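# Find and remove the hidden split slat from bed frame

## Task

Six slats sit loose in a bed frame; one has an internal split that cannot be seen, so find it (pressing on slats is allowed). Remove that split slat and set it on the table so it touches no part of the frame and no part of it sticks out past the table's edge. The remaining five slats must finish seated in the frame. Nothing may count as done if it stays in place only because the robot is holding it. At the end, release everything and move the gripper away.

## Robot and tools

Robot: one xarm7 arm with seven joints and a parallel two-finger gripper. There is a single arm, so every motion command describes just this one gripper. The fingers extend along the gripper's own +z axis and close along its y axis. The reported end_effector_position is the point midway between the finger pads when closed, roughly 2 cm short of the fingertips; closing pushes the tips about 10 mm further along +z.

Frame: the scene frame has its origin on the table surface right under the arm base, +z up, +x forward, +y to the left when facing +x. The base may be slightly tilted. Positions are in metres; orientation is a unit quaternion written w first (qw, qx, qy, qz). The printed hand position can be a bit off, more so far from the base.

The row: every motion uses a row of 8 numbers: x, y, z, qw, qx, qy, qz, opening. x, y, z and the quaternion form an absolute gripper pose in the scene frame (a place to go, not an offset). opening is from -1 (closed) to +1 (fully open, 0.084 m). A row whose target lies more than 0.6 m from the last reported position along any gripper axis is refused and nothing moves. Always resend the desired quaternion in each row rather than copying the reported one, which may have drifted.

execute_actions: argument actions is a list with zero or one entry. Empty list: just returns current state (a look). An action {"rows": [[8 numbers], ...], "steps": n} runs n control steps (each 1/30 s, n up to 15, default 15); one row per step, last row repeated if rows run out. A wait {"steps": n} (n up to 300) sends nothing and returns when n steps have elapsed since the previous result, your reply time included. Optional pictures (boolean) toggles camera images; they come by default.

move: target is one 8-number row as above (absolute pose plus opening); speed is the path's top speed in m/s, 0.002 to 0.5, default 0.25, with turning capped at twice that in rad/s. The gripper follows a straight path lasting 0.5 to 10 s (longer paths are cut off at 10 s). It rotates the shorter way. The opening is applied when the move starts. The path does not stop for obstacles; the real gripper trails it, may drift off it and may exceed speed, especially near full extension. The result adds a move: line: done (settled near target), or off_target, moving, held, fault, plus limits flags (paced = pose clipped; held = some steps blocked by a check, after which the arm may jump faster), and the remaining distance to target.

wait: seconds, 0 to 10; lets the simulation run without new commands.

zoom_image: camera is cam_high, cam_low or cam_wrist; region is [x0, y0, x1, y1] in pixels of that camera's full 896x504 image, top-left origin, at most 504 by 504. read_manual returns only licence texts. finished_scene takes the scene number and ends it irreversibly, then grades it; call it only after the goal is met and stable.

Control behaviour: each step, the commanded pose is clamped to within 70 mm and 16 degrees of the measured pose, then damped inverse kinematics tracks it, giving position priority over orientation. After an action ends the arm only continues to the last clamped pose, so compare the result pose with your goal and send the remainder. Joints are limited to 3.14 rad/s. The elbow cannot fully straighten. No steps are held back in this setup; a Hand target line shows where the controller is currently driving.

Result lines: the state gives pose and linear/angular velocities; Joint positions lists joints base to gripper; grip_measured is the current finger opening on the -1..1 scale. pose unreachable means the clearance check altered or blocked the command, and HELD flags the steps affected (the mounting block or post counts as arm).

Gripping: to hold something, command an opening well below grip_measured; the lower, the harder the squeeze (about 24 N per pad for objects up to ~6 cm wide). Fast closes can squeeze harder than intended. Returning the read grip_measured still gives a light squeeze.

Things to avoid: contact torque reaching a joint's load limit (waist 44, shoulder 44, upper arm roll 26.4, elbow 26.4, forearm roll 26.4, wrist pitch 17.6, wrist roll 17.6 N m, held weight included) causes a fault: the joint backs off, the arm freezes for 10 s and the call's rest is dropped. Holding loads warms motors; a MOTOR HOT line appears at 65 °C and at 80 °C an OVER-TEMPERATURE FAULT brakes the arm until it cools. Faster motion into contact and targets set deeper past a surface mean harder impacts; probe slats gently at low speed. Never drop, slam or knock anything off the table, as that fails the job. Fast, smooth motion with little effort is preferred, and thinking time keeps the simulation running.

Each tool is called after "Call:" by a JSON object that holds its "fn" and its "kwargs".

## Session

Call:
{"fn": "execute_actions", "kwargs": {"actions": []}}

Scene clock: 0.00 s of 5100.00 s.
end_effector_position=(+0.5002, +0.1276, +0.2450) grip_measured=+1.00 end_effector_quat_wxyz=(+0.047, -0.456, +0.471, +0.753) end_effector_velocity=(-0.000, -0.000, +0.000) end_effector_angular_velocity=(+0.000, -0.001, -0.000)
Joint positions: [ 0.153  0.144 -0.255  1.361  0.812  1.928  0.869  0.084]
Joint velocities: [ 0.001 -0.    -0.001 -0.    -0.    -0.    -0.001  0.   ]
Hand target: +0.500, +0.128, +0.245; +0.047, -0.456, +0.471, +0.753

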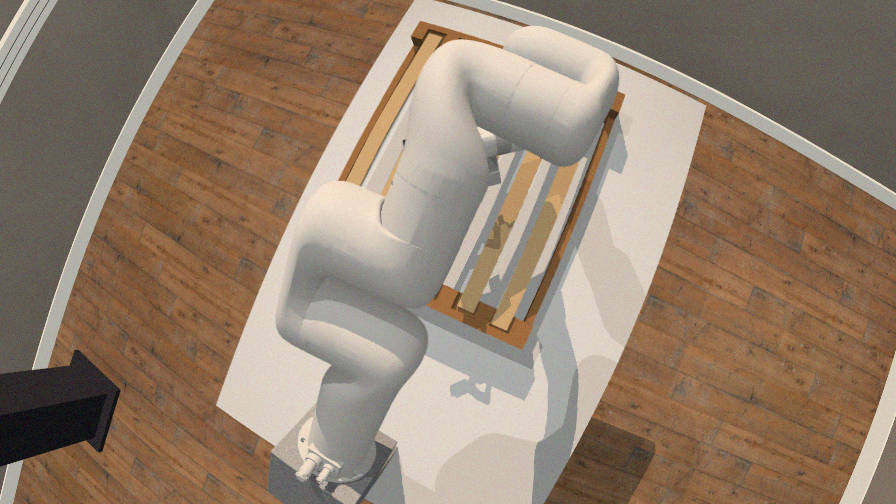

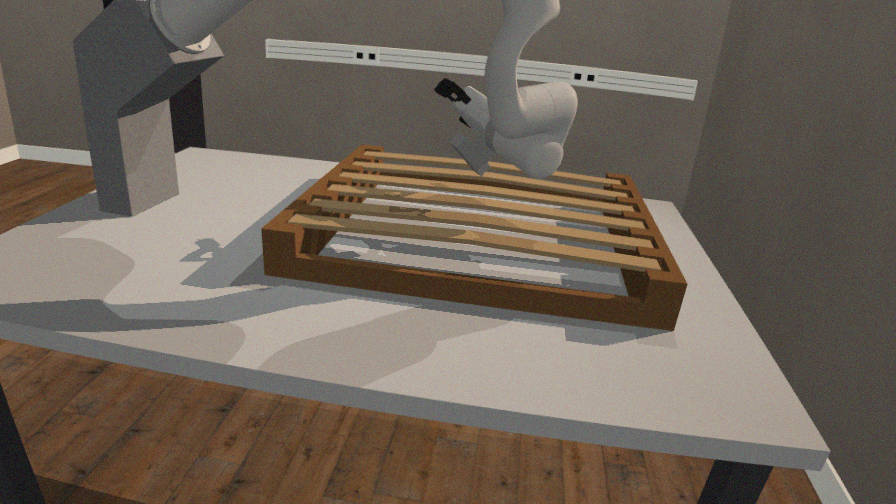

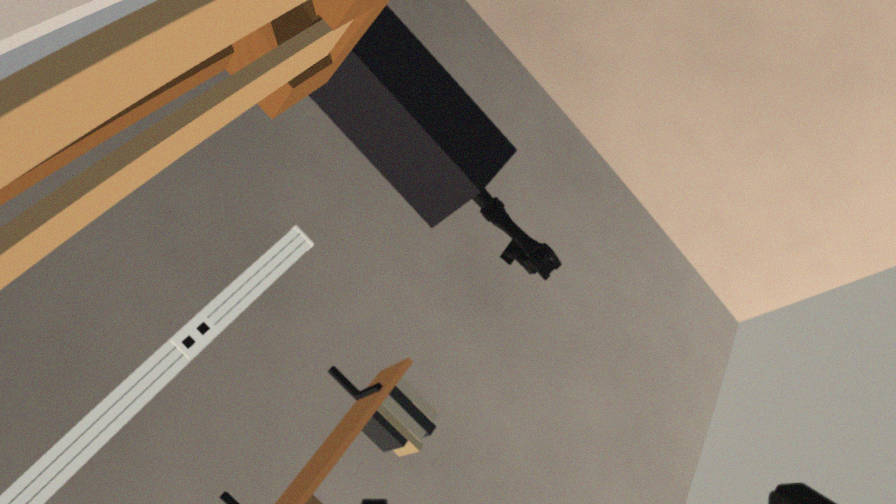

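Call:
{"fn": "move", "kwargs": {"target": [0.55,0.05,0.36,0,-1,0,0,-1], "speed": 0.3}}

Scene clock: 12.00 s of 5100.00 s.
end_effector_position=(+0.5508, +0.0506, +0.3617) grip_measured=-1.00 end_effector_quat_wxyz=(-0.004, +1.000, -0.001, -0.001) end_effector_velocity=(-0.000, -0.000, -0.000) end_effector_angular_velocity=(+0.000, -0.005, +0.003)
Joint positions: [ 0.264 -1.19   0.135  0.482 -0.307  0.772  0.444  0.   ]
Joint velocities: [ 0.    -0.004 -0.001 -0.005 -0.003 -0.005 -0.002  0.   ]
Hand target: +0.551, +0.051, +0.362; -0.004, +1.000, -0.001, -0.000
Off the commanded pose: 0.002 m, 0 deg.
After step 90, 4.87 s passed at rest.
move: done

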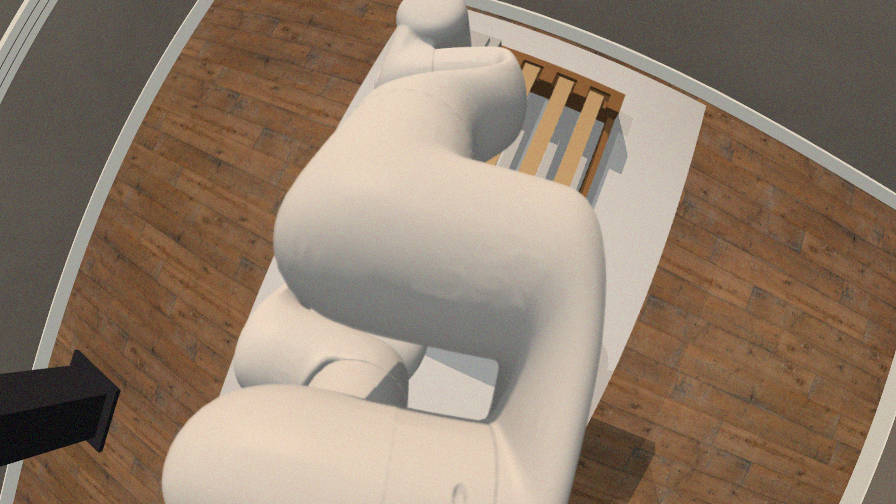

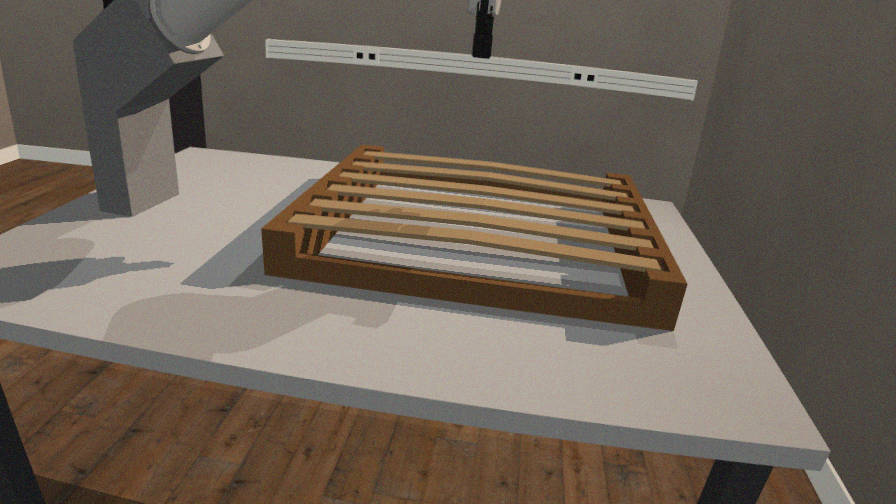

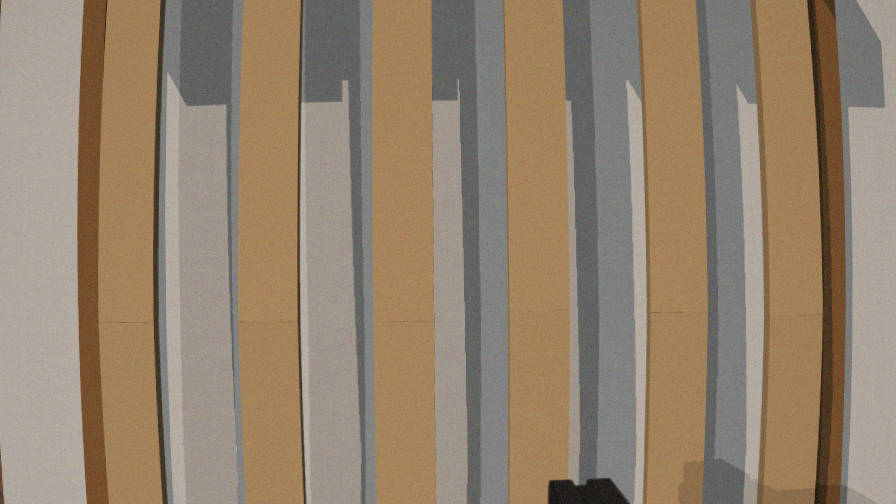

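Call:
{"fn": "move", "kwargs": {"target": [0.577,0.027,0.135,0,1,0,0,-1]}}

Call:
{"fn": "move", "kwargs": {"target": [0.577,0.027,0.105,0,1,0,0,-1], "speed": 0.03}}

Scene clock: 22.77 s of 5100.00 s.
end_effector_position=(+0.5771, +0.0266, +0.1349) grip_measured=-1.00 end_effector_quat_wxyz=(+0.001, +1.000, -0.000, +0.000) end_effector_velocity=(-0.001, +0.000, -0.002) end_effector_angular_velocity=(-0.009, -0.004, -0.003)
Joint positions: [-0.136 -0.369  0.163  0.635 -0.683  0.03   0.674  0.   ]
Joint velocities: [-0.05   0.005  0.044  0.002 -0.028 -0.011  0.039  0.   ]
Hand target: +0.577, +0.026, +0.135; +0.001, +1.000, -0.000, +0.000
Off the commanded pose: 0.000 m, 0 deg.
After step 90, 6.23 s passed at rest.
move: done

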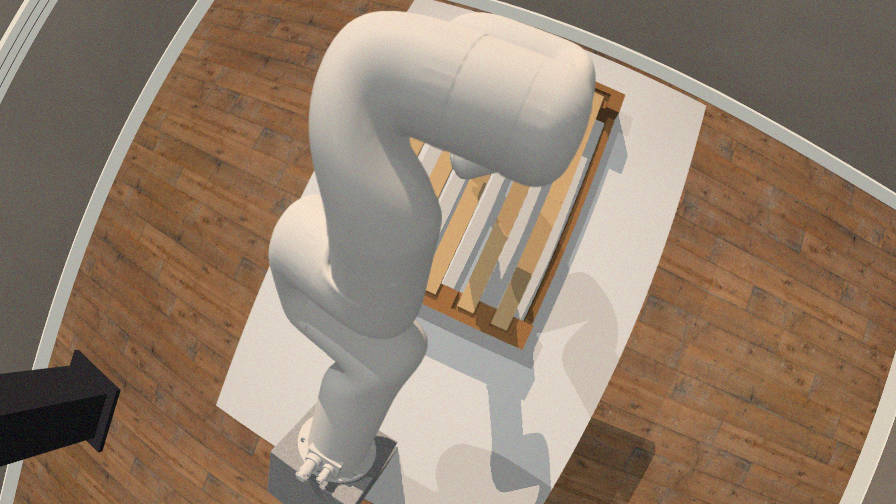

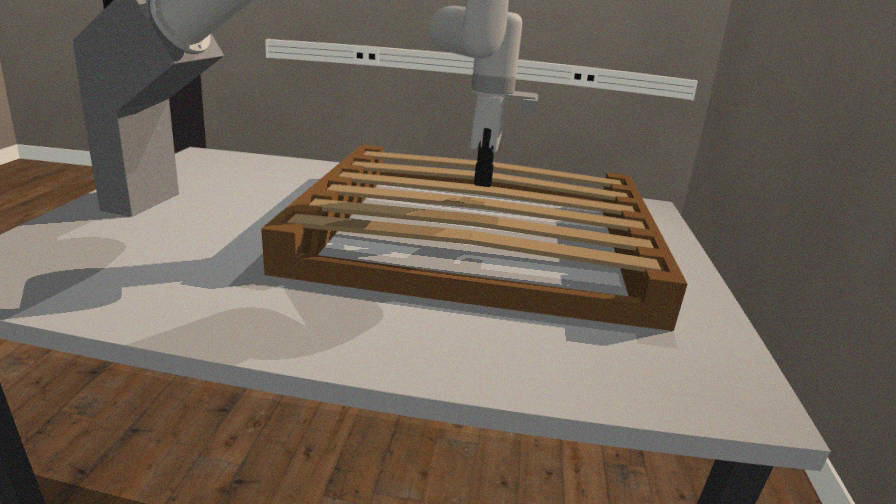

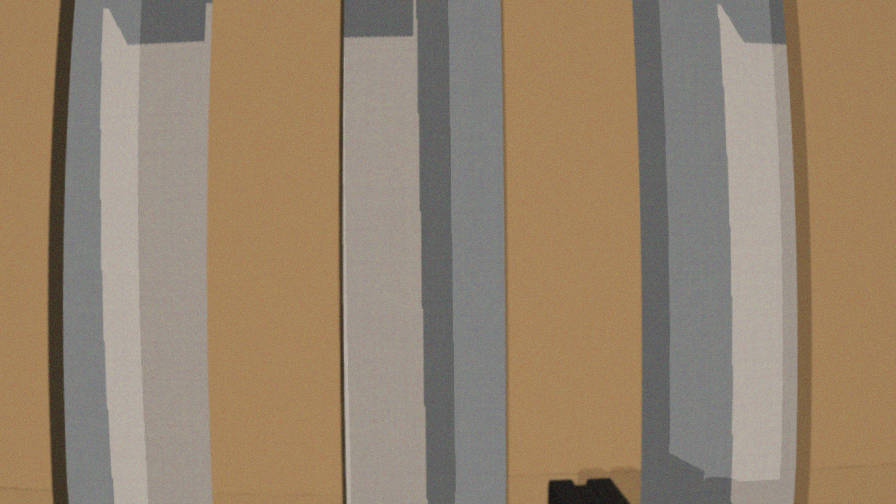

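Scene clock: 24.07 s of 5100.00 s.
end_effector_position=(+0.5771, +0.0270, +0.1052) grip_measured=-1.00 end_effector_quat_wxyz=(-0.000, +1.000, -0.000, -0.000) end_effector_velocity=(+0.002, +0.003, +0.000) end_effector_angular_velocity=(-0.001, -0.010, +0.004)
Joint positions: [-0.321 -0.262  0.311  0.704 -0.805 -0.034  0.793  0.   ]
Joint velocities: [-0.051 -0.002  0.048  0.006 -0.033 -0.011  0.037  0.   ]
Hand target: +0.577, +0.027, +0.105; -0.000, +1.000, -0.000, -0.000
Off the commanded pose: 0.000 m, 0 deg.
move: done

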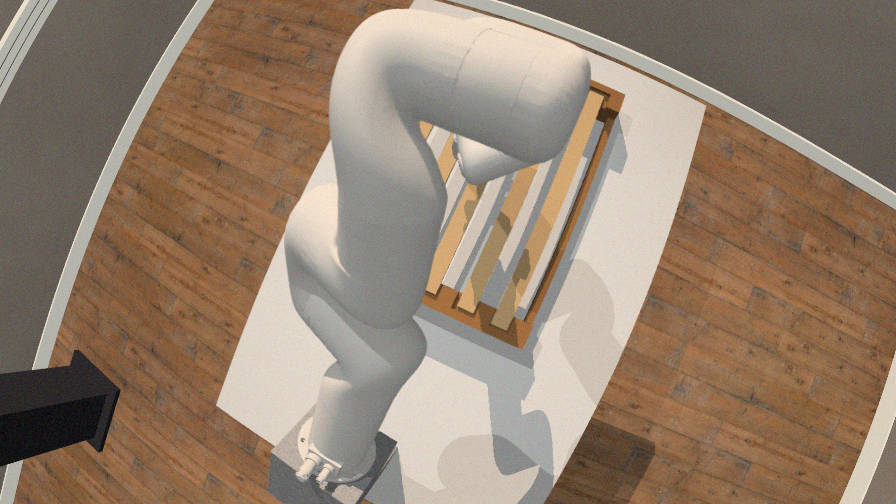

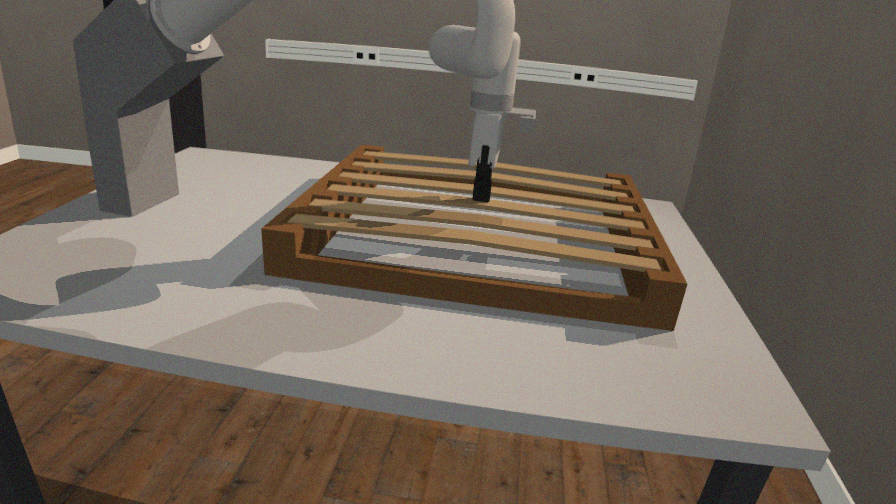

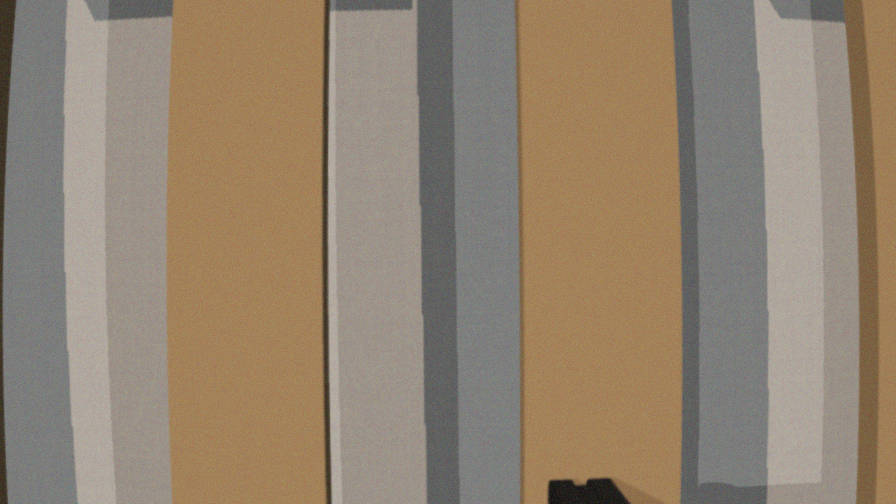

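Call:
{"fn": "move", "kwargs": {"target": [0.577,0.025,0.09,0,1,0,0,-1], "speed": 0.015}}

Scene clock: 35.43 s of 5100.00 s.
end_effector_position=(+0.5775, +0.0261, +0.0909) grip_measured=-1.00 end_effector_quat_wxyz=(-0.001, +1.000, +0.001, +0.001) end_effector_velocity=(+0.000, -0.001, -0.001) end_effector_angular_velocity=(-0.006, -0.004, -0.002)
Joint positions: [-0.464 -0.214  0.431  0.747 -0.902 -0.063  0.883  0.   ]
Joint velocities: [-0.061  0.     0.052  0.007 -0.036 -0.008  0.041  0.   ]
Hand target: +0.577, +0.025, +0.090; -0.000, +1.000, -0.000, -0.000
Off the commanded pose: 0.002 m, 0 deg.
After step 90, 7.10 s passed at rest.
move: done

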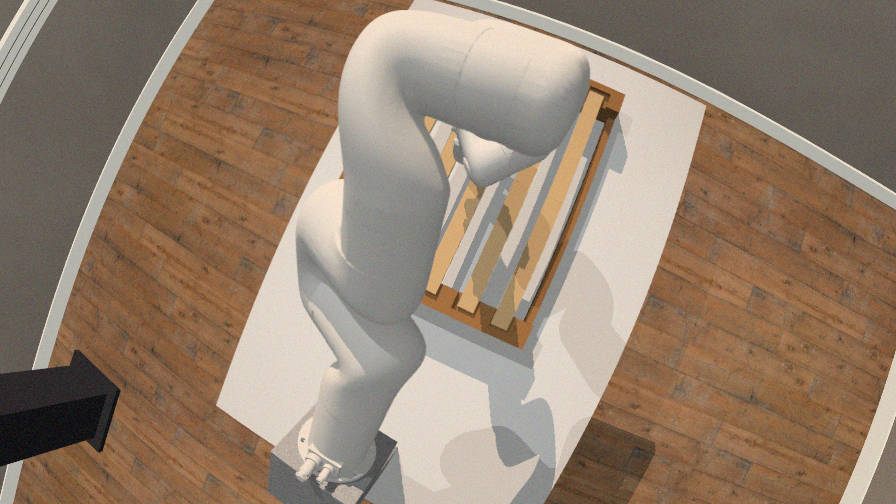

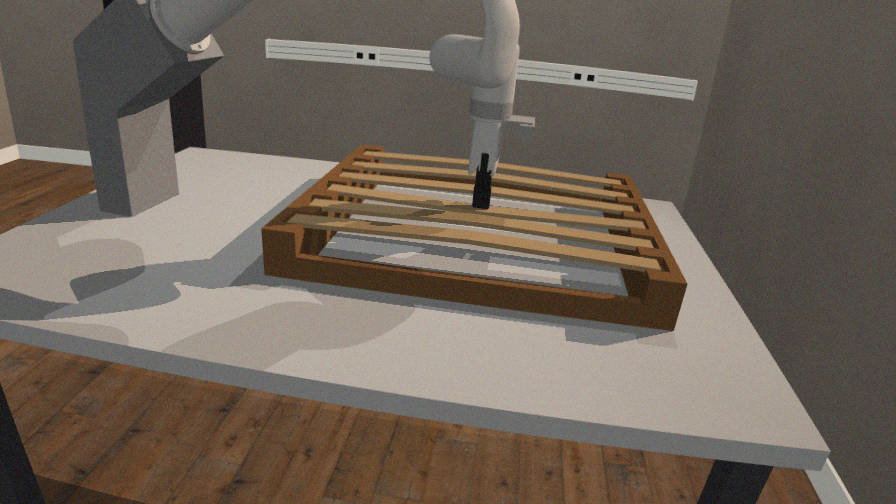

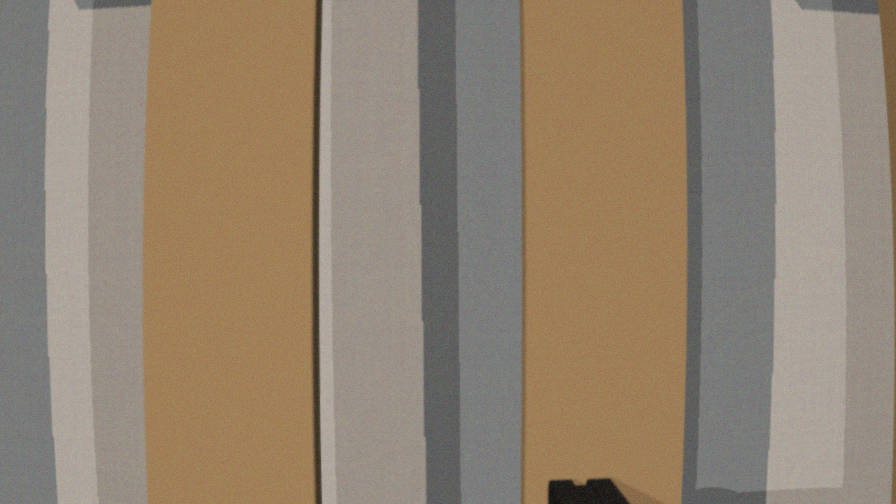

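Call:
{"fn": "move", "kwargs": {"target": [0.577,0.025,0.082,0,1,0,0,-1], "speed": 0.015}}

Call:
{"fn": "execute_actions", "kwargs": {"actions": [{"rows":[[0.577,0.025,0.09,0,1,0,0,-1],[0.577,0.025,0.097,0,1,0,0,-1],[0.577,0.025,0.104,0,1,0,0,-1],[0.577,0.025,0.111,0,1,0,0,-1],[0.577,0.025,0.118,0,1,0,0,-1]]}], "pictures": false}}

Call:
{"fn": "move", "kwargs": {"target": [0.577,-0.067,0.112,0,1,0,0,-1]}}

Call:
{"fn": "move", "kwargs": {"target": [0.577,-0.067,0.082,0,1,0,0,-1], "speed": 0.02}}

Scene clock: 49.43 s of 5100.00 s.
end_effector_position=(+0.5820, +0.0247, +0.0858) grip_measured=-1.00 end_effector_quat_wxyz=(+0.001, +1.000, +0.002, +0.005) end_effector_velocity=(-0.000, -0.000, +0.000) end_effector_angular_velocity=(-0.004, -0.005, -0.000)
Joint positions: [-0.569 -0.198  0.521  0.779 -0.976 -0.075  0.955  0.   ]
Joint velocities: [-0.059 -0.006  0.05   0.002 -0.036 -0.011  0.041  0.   ]
Hand target: +0.577, +0.025, +0.082; -0.000, +1.000, -0.000, -0.000
Off the commanded pose: 0.006 m, 1 deg.
After step 90, 10.07 s passed at rest.
move: off_target

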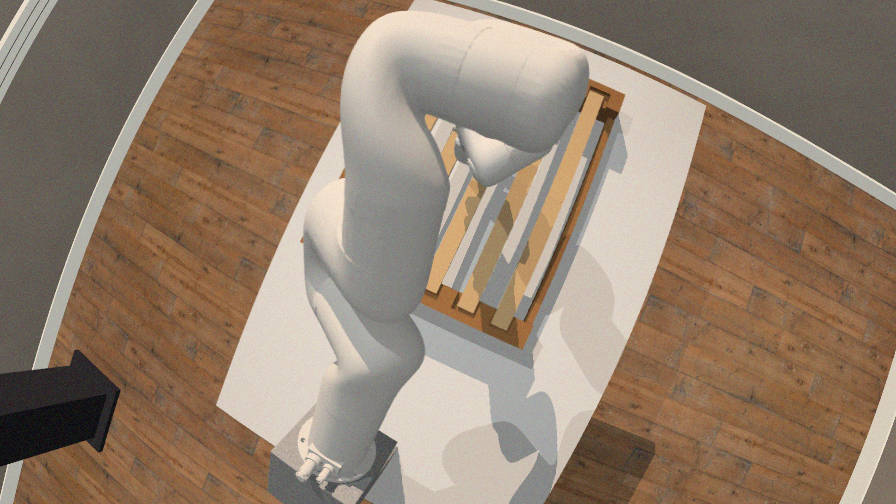

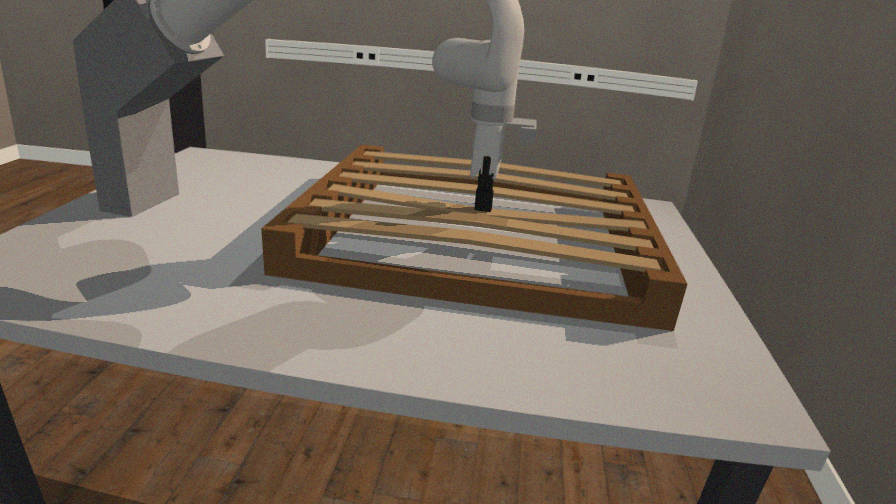

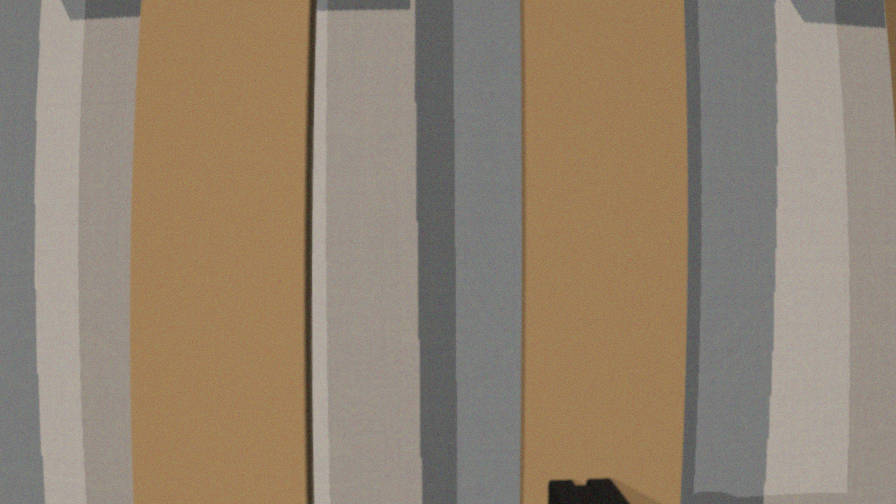

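Scene clock: 49.93 s of 5100.00 s.
end_effector_position=(+0.5752, +0.0226, +0.1154) grip_measured=-1.00 end_effector_quat_wxyz=(+0.009, +1.000, -0.003, +0.011) end_effector_velocity=(+0.003, +0.021, +0.013) end_effector_angular_velocity=(+0.064, +0.065, +0.038)
Joint positions: [-0.376 -0.31   0.347  0.674 -0.856 -0.054  0.857  0.   ]
Joint velocities: [ 0.615  0.016 -0.487 -0.015  0.257  0.169 -0.337  0.   ]
Hand target: +0.576, +0.025, +0.117; +0.005, +1.000, -0.000, +0.007
Off the commanded pose: 0.004 m, 2 deg.
Steps of this call (steps 1 to 15: all 15 steps of this action). Readings (end_effector_position):
1: (+0.5820, +0.0247, +0.0858)
2: (+0.5819, +0.0246, +0.0865)
4: (+0.5817, +0.0248, +0.0918)
8: (+0.5791, +0.0205, +0.1071)
15: the state above

Scene clock: 51.60 s of 5100.00 s.
end_effector_position=(+0.5766, -0.0674, +0.1117) grip_measured=-1.00 end_effector_quat_wxyz=(+0.002, +1.000, +0.001, +0.001) end_effector_velocity=(+0.001, -0.001, +0.000) end_effector_angular_velocity=(+0.017, +0.011, +0.001)
Joint positions: [ 0.227 -0.293 -0.398  0.669 -0.657 -0.04   0.409  0.   ]
Joint velocities: [ 0.114 -0.016 -0.101  0.003  0.055  0.028 -0.073  0.   ]
Hand target: +0.577, -0.067, +0.112; +0.002, +1.000, +0.001, +0.000
Off the commanded pose: 0.001 m, 0 deg.
move: done

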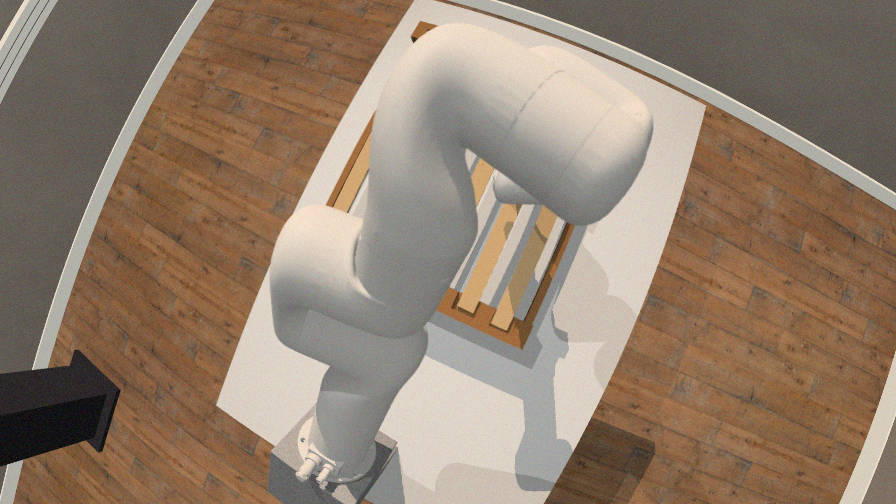

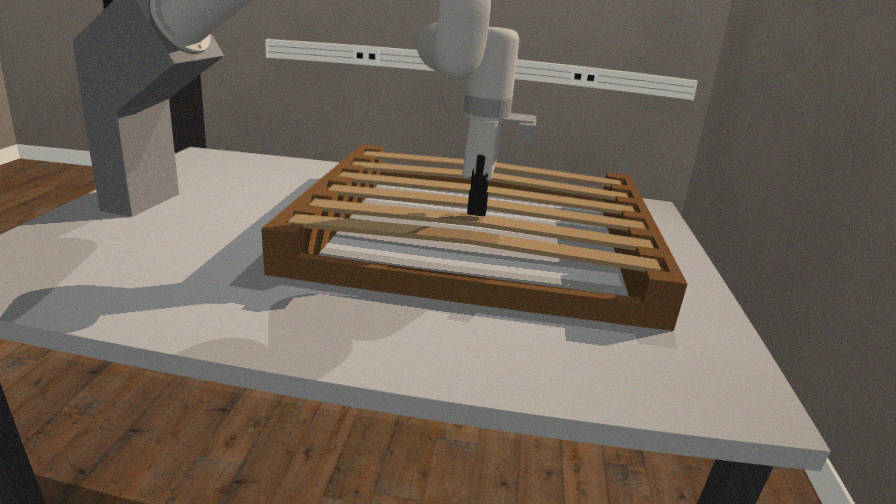

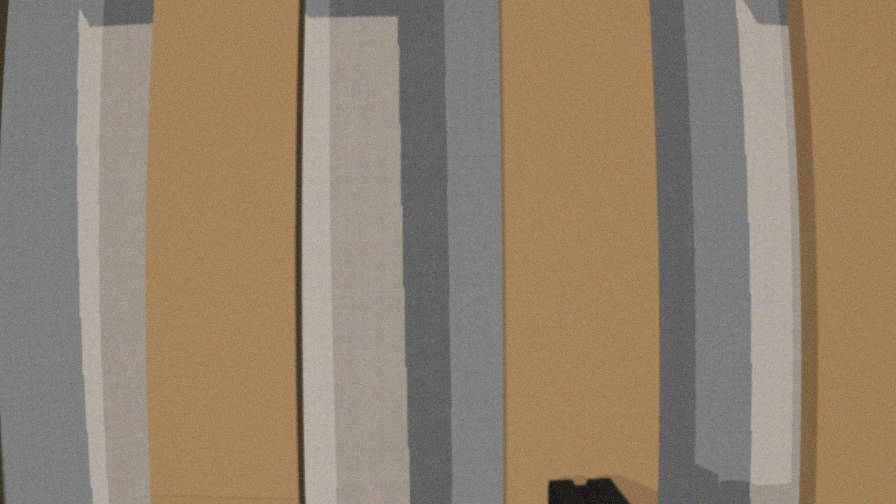

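Scene clock: 53.50 s of 5100.00 s.
end_effector_position=(+0.5841, -0.0679, +0.0881) grip_measured=-1.00 end_effector_quat_wxyz=(-0.000, +1.000, -0.002, +0.009) end_effector_velocity=(-0.000, +0.001, +0.000) end_effector_angular_velocity=(+0.002, +0.001, +0.001)
Joint positions: [ 0.257 -0.193 -0.433  0.724 -0.628 -0.106  0.403  0.   ]
Joint velocities: [ 0.007 -0.002 -0.005 -0.001  0.002  0.001 -0.003  0.   ]
Hand target: +0.577, -0.067, +0.082; +0.000, +1.000, +0.000, +0.000
Off the commanded pose: 0.009 m, 1 deg.
move: off_target

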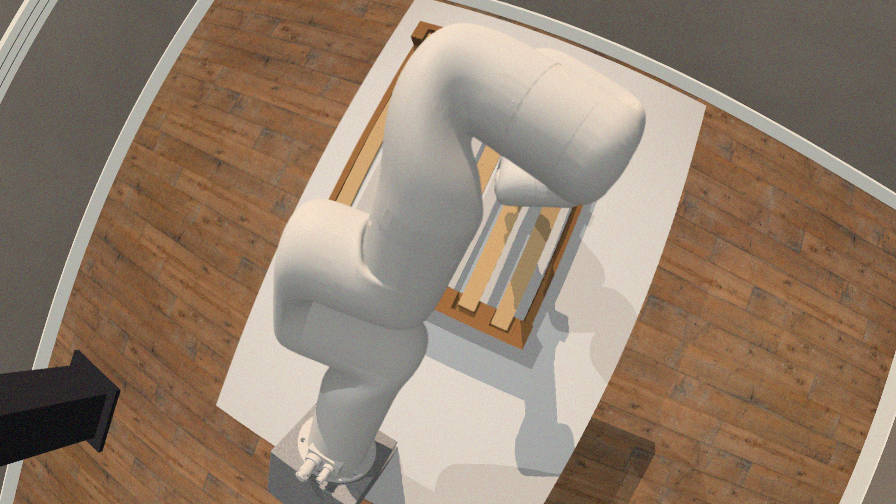

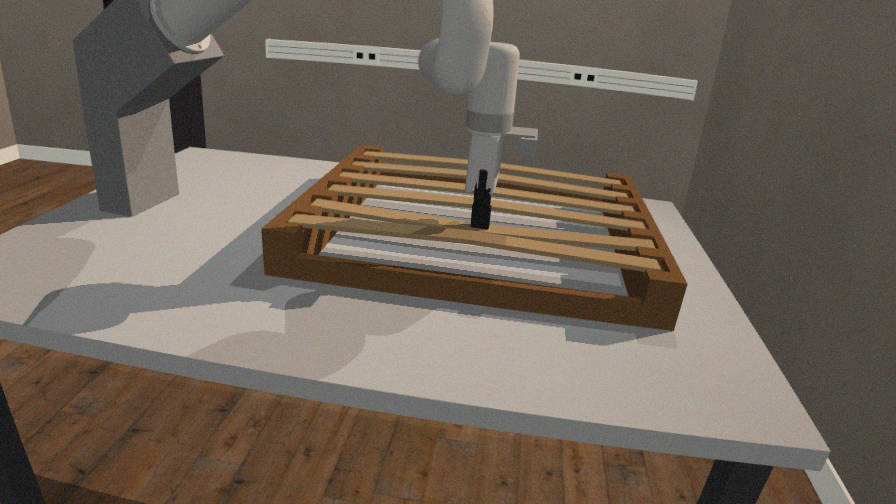

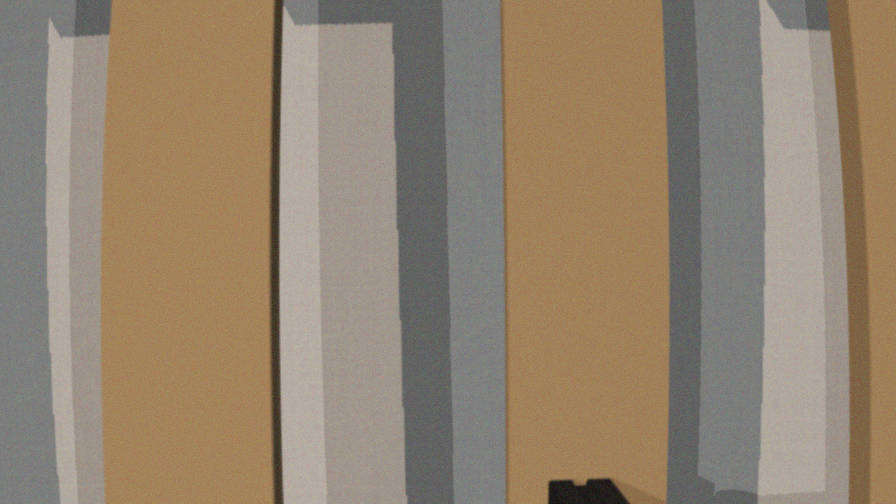

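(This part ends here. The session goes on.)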